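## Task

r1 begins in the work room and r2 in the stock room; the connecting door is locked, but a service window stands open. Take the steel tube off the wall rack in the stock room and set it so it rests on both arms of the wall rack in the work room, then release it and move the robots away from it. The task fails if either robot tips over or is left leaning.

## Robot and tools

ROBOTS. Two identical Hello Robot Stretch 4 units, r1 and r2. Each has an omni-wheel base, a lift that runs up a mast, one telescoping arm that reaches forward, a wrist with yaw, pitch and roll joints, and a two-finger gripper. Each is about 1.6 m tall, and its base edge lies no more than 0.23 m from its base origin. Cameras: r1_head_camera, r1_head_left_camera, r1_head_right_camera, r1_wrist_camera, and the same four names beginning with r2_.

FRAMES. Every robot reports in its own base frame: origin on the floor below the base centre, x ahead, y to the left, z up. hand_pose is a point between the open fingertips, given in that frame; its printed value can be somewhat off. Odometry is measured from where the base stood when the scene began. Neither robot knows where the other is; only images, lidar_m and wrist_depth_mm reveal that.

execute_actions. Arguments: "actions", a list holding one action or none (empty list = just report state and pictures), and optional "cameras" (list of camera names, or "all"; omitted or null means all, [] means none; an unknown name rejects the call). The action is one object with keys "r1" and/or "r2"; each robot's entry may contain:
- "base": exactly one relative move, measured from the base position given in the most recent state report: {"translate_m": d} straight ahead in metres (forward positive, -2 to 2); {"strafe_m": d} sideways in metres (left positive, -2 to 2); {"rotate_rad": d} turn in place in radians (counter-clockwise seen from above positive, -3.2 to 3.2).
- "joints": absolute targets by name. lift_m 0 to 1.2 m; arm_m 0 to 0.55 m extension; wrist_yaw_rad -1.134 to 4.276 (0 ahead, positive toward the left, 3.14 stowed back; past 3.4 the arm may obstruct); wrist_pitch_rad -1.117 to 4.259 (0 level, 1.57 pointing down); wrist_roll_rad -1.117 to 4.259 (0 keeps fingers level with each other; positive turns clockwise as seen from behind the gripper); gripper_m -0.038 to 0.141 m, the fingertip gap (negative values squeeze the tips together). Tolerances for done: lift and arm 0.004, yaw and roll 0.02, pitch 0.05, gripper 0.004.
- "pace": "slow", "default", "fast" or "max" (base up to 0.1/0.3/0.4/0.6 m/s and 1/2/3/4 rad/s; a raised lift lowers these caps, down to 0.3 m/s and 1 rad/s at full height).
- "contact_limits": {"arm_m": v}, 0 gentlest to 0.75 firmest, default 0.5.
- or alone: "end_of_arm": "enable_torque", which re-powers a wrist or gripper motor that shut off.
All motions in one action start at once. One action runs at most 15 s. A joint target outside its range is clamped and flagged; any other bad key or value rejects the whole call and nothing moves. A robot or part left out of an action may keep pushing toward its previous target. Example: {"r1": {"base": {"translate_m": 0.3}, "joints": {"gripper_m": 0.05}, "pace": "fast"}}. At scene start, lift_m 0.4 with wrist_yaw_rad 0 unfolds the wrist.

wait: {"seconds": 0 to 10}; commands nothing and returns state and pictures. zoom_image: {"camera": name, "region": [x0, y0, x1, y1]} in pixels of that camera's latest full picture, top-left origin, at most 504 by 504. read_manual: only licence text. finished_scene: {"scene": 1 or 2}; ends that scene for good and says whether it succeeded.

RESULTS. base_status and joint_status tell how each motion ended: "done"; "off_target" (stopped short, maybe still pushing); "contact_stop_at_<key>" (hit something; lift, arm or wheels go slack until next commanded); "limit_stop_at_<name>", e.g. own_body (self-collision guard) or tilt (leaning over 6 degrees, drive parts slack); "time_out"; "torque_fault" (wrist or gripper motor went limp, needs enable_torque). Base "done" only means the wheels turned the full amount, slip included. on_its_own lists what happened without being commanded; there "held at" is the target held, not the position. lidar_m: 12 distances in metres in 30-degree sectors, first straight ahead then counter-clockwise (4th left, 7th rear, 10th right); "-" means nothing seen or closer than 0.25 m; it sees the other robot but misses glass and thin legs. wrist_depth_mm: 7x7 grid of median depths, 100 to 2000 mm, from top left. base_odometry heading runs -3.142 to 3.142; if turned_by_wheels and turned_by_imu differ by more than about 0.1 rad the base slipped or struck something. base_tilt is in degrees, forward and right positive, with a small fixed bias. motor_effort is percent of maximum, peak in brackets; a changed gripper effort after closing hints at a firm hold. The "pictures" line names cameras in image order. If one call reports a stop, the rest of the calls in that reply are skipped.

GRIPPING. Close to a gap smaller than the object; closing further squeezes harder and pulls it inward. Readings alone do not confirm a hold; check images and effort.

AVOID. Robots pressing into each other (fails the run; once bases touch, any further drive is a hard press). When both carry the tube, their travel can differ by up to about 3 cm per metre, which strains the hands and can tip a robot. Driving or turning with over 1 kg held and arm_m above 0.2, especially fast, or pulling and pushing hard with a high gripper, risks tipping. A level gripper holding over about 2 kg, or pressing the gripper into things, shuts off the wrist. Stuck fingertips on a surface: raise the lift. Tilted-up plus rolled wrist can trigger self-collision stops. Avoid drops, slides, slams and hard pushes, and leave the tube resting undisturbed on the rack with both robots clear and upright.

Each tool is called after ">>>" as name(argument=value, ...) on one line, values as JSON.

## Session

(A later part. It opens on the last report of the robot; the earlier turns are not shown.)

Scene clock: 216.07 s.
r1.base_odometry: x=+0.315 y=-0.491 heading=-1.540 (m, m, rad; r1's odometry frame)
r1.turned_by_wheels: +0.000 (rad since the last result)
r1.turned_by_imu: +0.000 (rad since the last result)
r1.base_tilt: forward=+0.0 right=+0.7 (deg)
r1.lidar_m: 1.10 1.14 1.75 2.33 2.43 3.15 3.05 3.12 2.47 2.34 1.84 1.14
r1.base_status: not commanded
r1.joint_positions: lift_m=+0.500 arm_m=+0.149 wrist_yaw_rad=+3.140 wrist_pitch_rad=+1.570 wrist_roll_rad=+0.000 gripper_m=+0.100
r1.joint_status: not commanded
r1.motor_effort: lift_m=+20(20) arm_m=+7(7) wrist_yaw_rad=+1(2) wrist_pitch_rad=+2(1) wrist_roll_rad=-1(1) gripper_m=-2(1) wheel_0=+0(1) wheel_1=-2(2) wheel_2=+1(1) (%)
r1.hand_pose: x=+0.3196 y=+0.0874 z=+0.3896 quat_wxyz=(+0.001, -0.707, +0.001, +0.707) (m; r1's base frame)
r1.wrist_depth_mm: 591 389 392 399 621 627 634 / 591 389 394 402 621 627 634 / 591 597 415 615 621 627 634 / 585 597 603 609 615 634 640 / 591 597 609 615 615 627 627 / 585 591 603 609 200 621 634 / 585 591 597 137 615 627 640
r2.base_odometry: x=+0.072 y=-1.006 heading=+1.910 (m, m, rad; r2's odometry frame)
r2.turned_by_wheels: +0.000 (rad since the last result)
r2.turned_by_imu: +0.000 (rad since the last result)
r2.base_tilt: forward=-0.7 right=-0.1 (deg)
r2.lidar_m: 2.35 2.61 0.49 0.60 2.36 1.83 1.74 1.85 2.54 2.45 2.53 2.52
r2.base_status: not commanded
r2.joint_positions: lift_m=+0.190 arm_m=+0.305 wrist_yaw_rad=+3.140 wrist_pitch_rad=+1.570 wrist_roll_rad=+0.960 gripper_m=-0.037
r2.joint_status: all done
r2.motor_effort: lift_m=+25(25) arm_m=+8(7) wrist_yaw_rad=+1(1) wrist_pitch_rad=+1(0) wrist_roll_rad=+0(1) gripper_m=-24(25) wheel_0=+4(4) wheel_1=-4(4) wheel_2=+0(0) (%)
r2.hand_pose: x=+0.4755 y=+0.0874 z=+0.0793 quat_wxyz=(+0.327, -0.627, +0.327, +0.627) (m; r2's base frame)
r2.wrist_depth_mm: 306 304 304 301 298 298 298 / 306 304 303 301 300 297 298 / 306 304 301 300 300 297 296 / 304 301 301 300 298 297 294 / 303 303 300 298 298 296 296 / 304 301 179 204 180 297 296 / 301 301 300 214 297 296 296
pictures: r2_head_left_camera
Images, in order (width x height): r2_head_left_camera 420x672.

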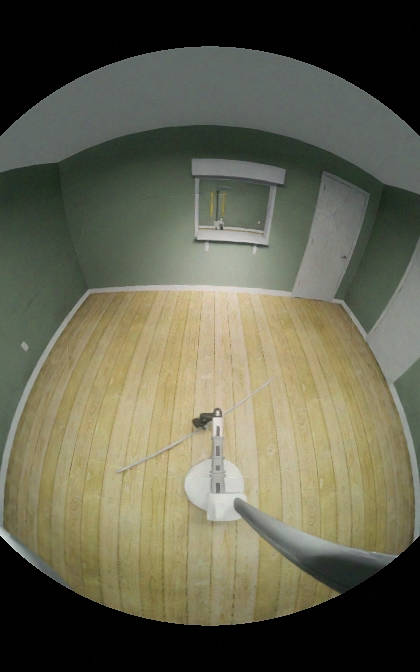

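Previous one had the right end on the floor. Test this with roll steps (arm out a bit for base clearance).

>>> execute_actions(actions=[{"r2":{"joints":{"wrist_roll_rad":0.88},"pace":"slow"}}], cameras=[])

>>> execute_actions(actions=[{"r2":{"joints":{"wrist_roll_rad":0.80},"pace":"slow"}}], cameras=[])

>>> execute_actions(actions=[{"r2":{"joints":{"wrist_roll_rad":0.72},"pace":"slow"}}], cameras=[])

>>> execute_actions(actions=[{"r2":{"joints":{"lift_m":0.21},"pace":"slow"}}], cameras=["r2_head_left_camera","r2_wrist_camera"])

>>> zoom_image(camera="r2_head_left_camera", region=[100, 360, 300, 500])

Scene clock: 221.10 s.
r1.base_odometry: x=+0.315 y=-0.491 heading=-1.540 (m, m, rad; r1's odometry frame)
r1.turned_by_wheels: +0.000 (rad since the last result)
r1.turned_by_imu: -0.001 (rad since the last result)
r1.base_tilt: forward=+0.1 right=+0.8 (deg)
r1.lidar_m: 1.10 1.17 1.73 2.33 2.43 3.15 3.01 3.12 2.43 2.34 1.83 1.14
r1.base_status: not commanded
r1.joint_positions: lift_m=+0.500 arm_m=+0.149 wrist_yaw_rad=+3.140 wrist_pitch_rad=+1.570 wrist_roll_rad=+0.000 gripper_m=+0.100
r1.joint_status: not commanded
r1.motor_effort: lift_m=+21(20) arm_m=+7(7) wrist_yaw_rad=+1(1) wrist_pitch_rad=+0(1) wrist_roll_rad=+0(1) gripper_m=-2(1) wheel_0=+1(0) wheel_1=-2(2) wheel_2=+1(1) (%)
r1.hand_pose: x=+0.3196 y=+0.0874 z=+0.3896 quat_wxyz=(+0.001, -0.707, +0.001, +0.707) (m; r1's base frame)
r1.wrist_depth_mm: 591 389 394 397 621 634 640 / 585 389 394 399 621 627 640 / 585 597 418 615 621 634 634 / 591 603 603 615 621 627 634 / 585 597 603 609 621 627 627 / 591 591 603 609 199 627 634 / 585 591 603 137 615 634 634
r2.base_odometry: x=+0.072 y=-1.006 heading=+1.910 (m, m, rad; r2's odometry frame)
r2.turned_by_wheels: +0.000 (rad since the last result)
r2.turned_by_imu: +0.001 (rad since the last result)
r2.base_tilt: forward=-0.9 right=+0.0 (deg)
r2.lidar_m: 2.37 2.60 2.35 0.53 2.33 1.83 1.75 1.82 2.55 2.45 2.51 2.52
r2.base_status: not commanded
r2.joint_positions: lift_m=+0.190 arm_m=+0.305 wrist_yaw_rad=+3.141 wrist_pitch_rad=+1.570 wrist_roll_rad=+0.879 gripper_m=-0.037
r2.joint_status: all done
r2.motor_effort: lift_m=+25(25) arm_m=+8(8) wrist_yaw_rad=-3(4) wrist_pitch_rad=+1(1) wrist_roll_rad=+3(5) gripper_m=-24(25) wheel_0=+5(4) wheel_1=-4(4) wheel_2=+0(0) (%)
r2.hand_pose: x=+0.4754 y=+0.0874 z=+0.0793 quat_wxyz=(+0.301, -0.640, +0.301, +0.640) (m; r2's base frame)
r2.wrist_depth_mm: 298 303 301 301 301 297 297 / 304 304 301 300 298 298 296 / 306 303 301 301 300 297 296 / 306 303 303 297 300 297 298 / 304 303 301 298 298 296 297 / 303 303 180 205 180 296 296 / 301 303 300 215 298 296 294
pictures: none
No camera images: the call's "cameras" was empty. Leave "cameras" out to get every camera's image.

Scene clock: 221.67 s.
r1.base_odometry: x=+0.315 y=-0.491 heading=-1.540 (m, m, rad; r1's odometry frame)
r1.turned_by_wheels: +0.000 (rad since the last result)
r1.turned_by_imu: +0.000 (rad since the last result)
r1.base_tilt: forward=+0.1 right=+0.8 (deg)
r1.lidar_m: 1.09 1.13 1.74 2.35 2.42 3.17 3.05 3.10 2.47 2.35 1.82 1.17
r1.base_status: not commanded
r1.joint_positions: lift_m=+0.500 arm_m=+0.149 wrist_yaw_rad=+3.140 wrist_pitch_rad=+1.570 wrist_roll_rad=+0.000 gripper_m=+0.100
r1.joint_status: not commanded
r1.motor_effort: lift_m=+20(20) arm_m=+7(7) wrist_yaw_rad=+2(1) wrist_pitch_rad=+1(1) wrist_roll_rad=-1(1) gripper_m=-3(2) wheel_0=+1(1) wheel_1=-2(2) wheel_2=+1(1) (%)
r1.hand_pose: x=+0.3196 y=+0.0874 z=+0.3896 quat_wxyz=(+0.001, -0.707, +0.001, +0.707) (m; r1's base frame)
r1.wrist_depth_mm: 591 389 394 397 615 627 634 / 591 389 394 399 621 627 634 / 585 597 415 609 621 621 634 / 591 591 603 609 621 627 634 / 591 597 603 609 615 627 634 / 591 591 603 609 199 627 634 / 591 597 603 137 615 627 634
r2.base_odometry: x=+0.072 y=-1.006 heading=+1.910 (m, m, rad; r2's odometry frame)
r2.turned_by_wheels: +0.000 (rad since the last result)
r2.turned_by_imu: +0.000 (rad since the last result)
r2.base_tilt: forward=-0.7 right=-0.3 (deg)
r2.lidar_m: 2.35 2.62 0.38 0.43 2.36 1.84 1.75 1.83 2.54 2.44 2.53 2.50
r2.base_status: not commanded
r2.joint_positions: lift_m=+0.190 arm_m=+0.305 wrist_yaw_rad=+3.140 wrist_pitch_rad=+1.570 wrist_roll_rad=+0.800 gripper_m=-0.037
r2.joint_status: all done
r2.motor_effort: lift_m=+25(25) arm_m=+8(8) wrist_yaw_rad=+1(4) wrist_pitch_rad=-1(0) wrist_roll_rad=+0(5) gripper_m=-25(24) wheel_0=+4(4) wheel_1=-4(4) wheel_2=+0(0) (%)
r2.hand_pose: x=+0.4755 y=+0.0874 z=+0.0793 quat_wxyz=(+0.276, -0.651, +0.276, +0.651) (m; r2's base frame)
r2.wrist_depth_mm: 276 303 303 300 300 298 297 / 306 303 301 300 300 297 298 / 304 303 303 301 300 297 298 / 304 301 301 298 298 297 296 / 304 301 301 300 298 297 297 / 303 301 179 205 180 298 296 / 303 300 300 216 297 296 296
pictures: none
No camera images: the call's "cameras" was empty. Leave "cameras" out to get every camera's image.

Scene clock: 222.27 s.
r1.base_odometry: x=+0.315 y=-0.491 heading=-1.540 (m, m, rad; r1's odometry frame)
r1.turned_by_wheels: +0.000 (rad since the last result)
r1.turned_by_imu: +0.000 (rad since the last result)
r1.base_tilt: forward=+0.1 right=+0.8 (deg)
r1.lidar_m: 1.09 1.15 1.71 2.33 2.43 3.16 3.04 3.12 2.45 2.34 1.84 1.19
r1.base_status: not commanded
r1.joint_positions: lift_m=+0.500 arm_m=+0.149 wrist_yaw_rad=+3.140 wrist_pitch_rad=+1.570 wrist_roll_rad=+0.000 gripper_m=+0.100
r1.joint_status: not commanded
r1.motor_effort: lift_m=+21(20) arm_m=+7(7) wrist_yaw_rad=+1(2) wrist_pitch_rad=+0(0) wrist_roll_rad=-1(1) gripper_m=-2(1) wheel_0=+0(0) wheel_1=-2(2) wheel_2=+1(1) (%)
r1.hand_pose: x=+0.3196 y=+0.0874 z=+0.3896 quat_wxyz=(+0.001, -0.707, +0.001, +0.707) (m; r1's base frame)
r1.wrist_depth_mm: 591 392 392 399 621 634 634 / 585 389 394 399 621 627 634 / 585 591 415 609 621 627 634 / 585 591 603 615 621 627 634 / 591 597 603 615 615 627 634 / 585 591 603 609 198 627 634 / 585 597 603 137 627 627 640
r2.base_odometry: x=+0.072 y=-1.006 heading=+1.910 (m, m, rad; r2's odometry frame)
r2.turned_by_wheels: +0.000 (rad since the last result)
r2.turned_by_imu: +0.000 (rad since the last result)
r2.base_tilt: forward=-0.8 right=-0.1 (deg)
r2.lidar_m: 2.36 2.60 0.35 0.42 2.38 1.82 1.72 1.84 2.54 2.45 2.55 2.51
r2.base_status: not commanded
r2.joint_positions: lift_m=+0.190 arm_m=+0.305 wrist_yaw_rad=+3.141 wrist_pitch_rad=+1.570 wrist_roll_rad=+0.720 gripper_m=-0.037
r2.joint_status: all done
r2.motor_effort: lift_m=+24(25) arm_m=+8(8) wrist_yaw_rad=-2(2) wrist_pitch_rad=+0(1) wrist_roll_rad=+2(3) gripper_m=-24(25) wheel_0=+5(4) wheel_1=-4(4) wheel_2=+0(0) (%)
r2.hand_pose: x=+0.4754 y=+0.0874 z=+0.0793 quat_wxyz=(+0.249, -0.662, +0.249, +0.662) (m; r2's base frame)
r2.wrist_depth_mm: 273 304 304 303 300 300 297 / 304 303 300 300 300 297 296 / 304 303 303 301 298 300 297 / 306 303 303 300 300 298 296 / 306 303 301 298 298 298 298 / 301 304 179 204 180 297 297 / 303 300 301 175 297 296 297
pictures: none
No camera images: the call's "cameras" was empty. Leave "cameras" out to get every camera's image.

Scene clock: 223.17 s.
r1.base_odometry: x=+0.315 y=-0.491 heading=-1.540 (m, m, rad; r1's odometry frame)
r1.turned_by_wheels: +0.000 (rad since the last result)
r1.turned_by_imu: +0.000 (rad since the last result)
r1.base_tilt: forward=+0.0 right=+0.8 (deg)
r1.lidar_m: 1.09 1.15 1.72 2.34 2.44 3.16 3.05 3.10 2.46 2.32 1.82 1.13
r1.base_status: not commanded
r1.joint_positions: lift_m=+0.500 arm_m=+0.149 wrist_yaw_rad=+3.140 wrist_pitch_rad=+1.570 wrist_roll_rad=+0.000 gripper_m=+0.100
r1.joint_status: not commanded
r1.motor_effort: lift_m=+20(20) arm_m=+7(7) wrist_yaw_rad=+2(1) wrist_pitch_rad=+0(0) wrist_roll_rad=-1(1) gripper_m=+2(2) wheel_0=+0(1) wheel_1=-2(2) wheel_2=+1(1) (%)
r1.hand_pose: x=+0.3196 y=+0.0874 z=+0.3896 quat_wxyz=(+0.001, -0.707, +0.001, +0.707) (m; r1's base frame)
r1.wrist_depth_mm: 591 389 394 397 621 627 634 / 585 389 392 399 621 627 634 / 591 597 415 615 621 627 634 / 591 597 609 609 621 621 634 / 591 597 609 609 615 627 627 / 585 591 603 609 198 627 640 / 591 597 603 137 615 627 634
r2.base_odometry: x=+0.072 y=-1.006 heading=+1.910 (m, m, rad; r2's odometry frame)
r2.turned_by_wheels: +0.000 (rad since the last result)
r2.turned_by_imu: +0.000 (rad since the last result)
r2.base_tilt: forward=-0.7 right=-0.2 (deg)
r2.lidar_m: 2.37 0.36 0.34 0.38 2.37 1.82 1.74 1.86 2.53 2.45 2.52 2.50
r2.base_status: not commanded
r2.joint_positions: lift_m=+0.210 arm_m=+0.305 wrist_yaw_rad=+3.140 wrist_pitch_rad=+1.570 wrist_roll_rad=+0.720 gripper_m=-0.037
r2.joint_status: all done
r2.motor_effort: lift_m=+25(25) arm_m=+8(8) wrist_yaw_rad=-1(2) wrist_pitch_rad=+0(0) wrist_roll_rad=+1(3) gripper_m=-24(24) wheel_0=+5(5) wheel_1=-4(4) wheel_2=+0(0) (%)
r2.hand_pose: x=+0.4755 y=+0.0874 z=+0.0993 quat_wxyz=(+0.249, -0.661, +0.250, +0.662) (m; r2's base frame)
r2.wrist_depth_mm: 276 325 322 320 320 319 319 / 325 324 324 320 322 317 317 / 325 322 322 319 317 317 319 / 322 322 322 320 317 317 315 / 324 322 322 319 319 319 317 / 324 322 179 205 180 315 314 / 324 322 319 217 317 315 317
pictures: r2_head_left_camera, r2_wrist_camera
camera_calibration (this result's frames):
r2_wrist_camera: T_world_to_cam=[[0.655748, 0.754849, 0.0140542, -0.378281], [0.754514, -0.655884, 0.022915, -0.249034], [0.0265153, -0.00442236, -0.999639, 0.311007], [0, 0, 0, 1]] pos_world=[0.427711, 0.123583, 0.321918]
Images, in order (width x height): r2_head_left_camera 420x672, r2_wrist_camera 616x392.

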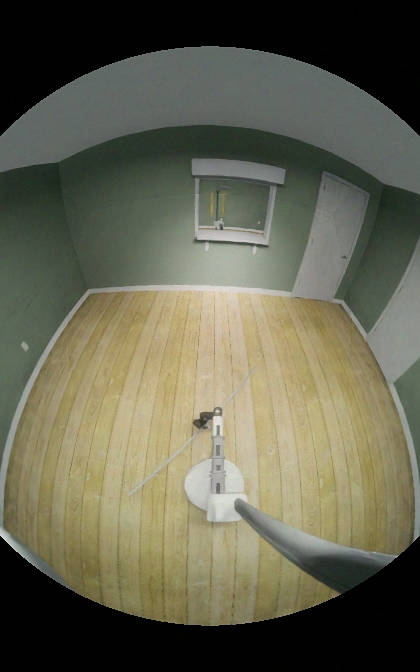

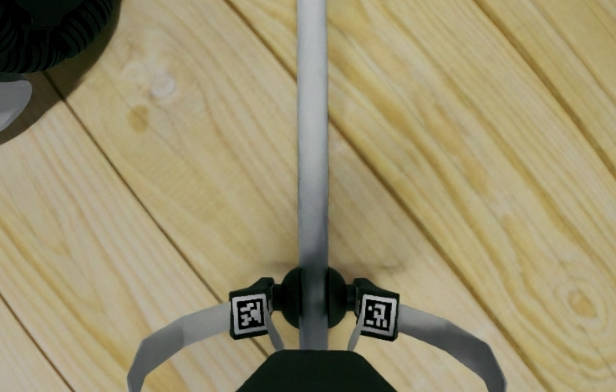

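Region (100, 360, 300, 500) of r2_head_left_camera's 420x672 image, scaled by 2.520, with more detail than that image has; it fills the top 353 rows of this view, and the rest is white.

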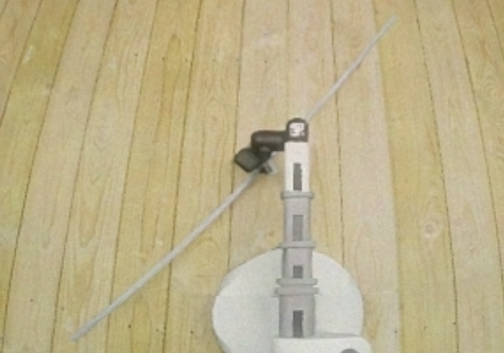

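>>> execute_actions(actions=[{"r2":{"joints":{"lift_m":0.4},"pace":"slow"}}], cameras=["r2_head_left_camera","r1_head_camera"])

>>> zoom_image(camera="r2_head_left_camera", region=[100, 340, 300, 520])

Scene clock: 228.00 s.
r1.base_odometry: x=+0.315 y=-0.491 heading=-1.540 (m, m, rad; r1's odometry frame)
r1.turned_by_wheels: +0.000 (rad since the last result)
r1.turned_by_imu: -0.001 (rad since the last result)
r1.base_tilt: forward=+0.1 right=+0.7 (deg)
r1.lidar_m: 1.09 1.15 1.72 2.33 2.43 3.18 3.05 3.11 2.46 2.35 1.80 1.16
r1.base_status: not commanded
r1.joint_positions: lift_m=+0.500 arm_m=+0.149 wrist_yaw_rad=+3.140 wrist_pitch_rad=+1.570 wrist_roll_rad=+0.000 gripper_m=+0.100
r1.joint_status: not commanded
r1.motor_effort: lift_m=+20(21) arm_m=+7(7) wrist_yaw_rad=+2(1) wrist_pitch_rad=+1(1) wrist_roll_rad=-1(0) gripper_m=-2(3) wheel_0=+1(1) wheel_1=-2(2) wheel_2=+1(1) (%)
r1.hand_pose: x=+0.3196 y=+0.0874 z=+0.3896 quat_wxyz=(+0.001, -0.707, +0.001, +0.707) (m; r1's base frame)
r1.wrist_depth_mm: 591 389 394 399 621 627 634 / 591 392 394 402 621 627 634 / 585 597 415 609 615 627 634 / 591 591 597 609 621 627 634 / 591 597 603 609 615 627 634 / 591 591 603 609 199 627 634 / 591 591 603 137 621 627 634
r2.base_odometry: x=+0.072 y=-1.006 heading=+1.910 (m, m, rad; r2's odometry frame)
r2.turned_by_wheels: +0.000 (rad since the last result)
r2.turned_by_imu: +0.001 (rad since the last result)
r2.base_tilt: forward=-0.8 right=-0.1 (deg)
r2.lidar_m: 0.54 0.40 2.36 0.40 2.36 1.82 1.75 1.84 2.54 2.45 2.51 0.90
r2.base_status: not commanded
r2.joint_positions: lift_m=+0.400 arm_m=+0.305 wrist_yaw_rad=+3.140 wrist_pitch_rad=+1.570 wrist_roll_rad=+0.720 gripper_m=-0.037
r2.joint_status: all done
r2.motor_effort: lift_m=+25(24) arm_m=+8(8) wrist_yaw_rad=+0(1) wrist_pitch_rad=+0(0) wrist_roll_rad=+0(1) gripper_m=-25(24) wheel_0=+4(4) wheel_1=-4(4) wheel_2=+0(0) (%)
r2.hand_pose: x=+0.4755 y=+0.0874 z=+0.2893 quat_wxyz=(+0.250, -0.661, +0.250, +0.662) (m; r2's base frame)
r2.wrist_depth_mm: 303 364 517 512 508 508 504 / 312 387 508 504 508 517 508 / 362 512 508 508 508 508 504 / 517 512 508 512 508 508 504 / 517 512 512 512 508 504 504 / 517 517 179 205 180 504 496 / 512 512 512 175 504 500 504
pictures: r1_head_camera, r2_head_left_camera
Images, in order (width x height): r1_head_camera 420x560, r2_head_left_camera 420x672.

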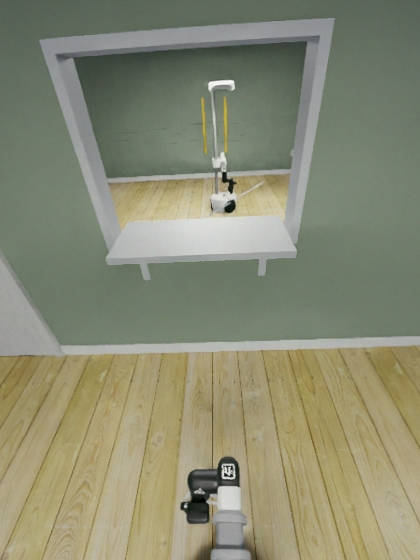

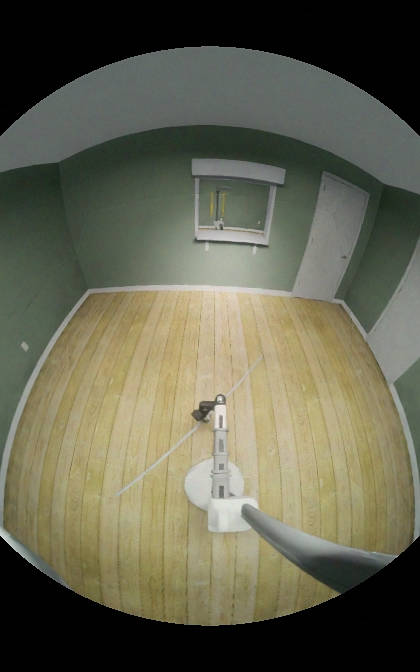

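Region (100, 340, 300, 520) of r2_head_left_camera's 420x672 image, scaled by 2.520, with more detail than that image has; it fills the top 454 rows of this view, and the rest is white.

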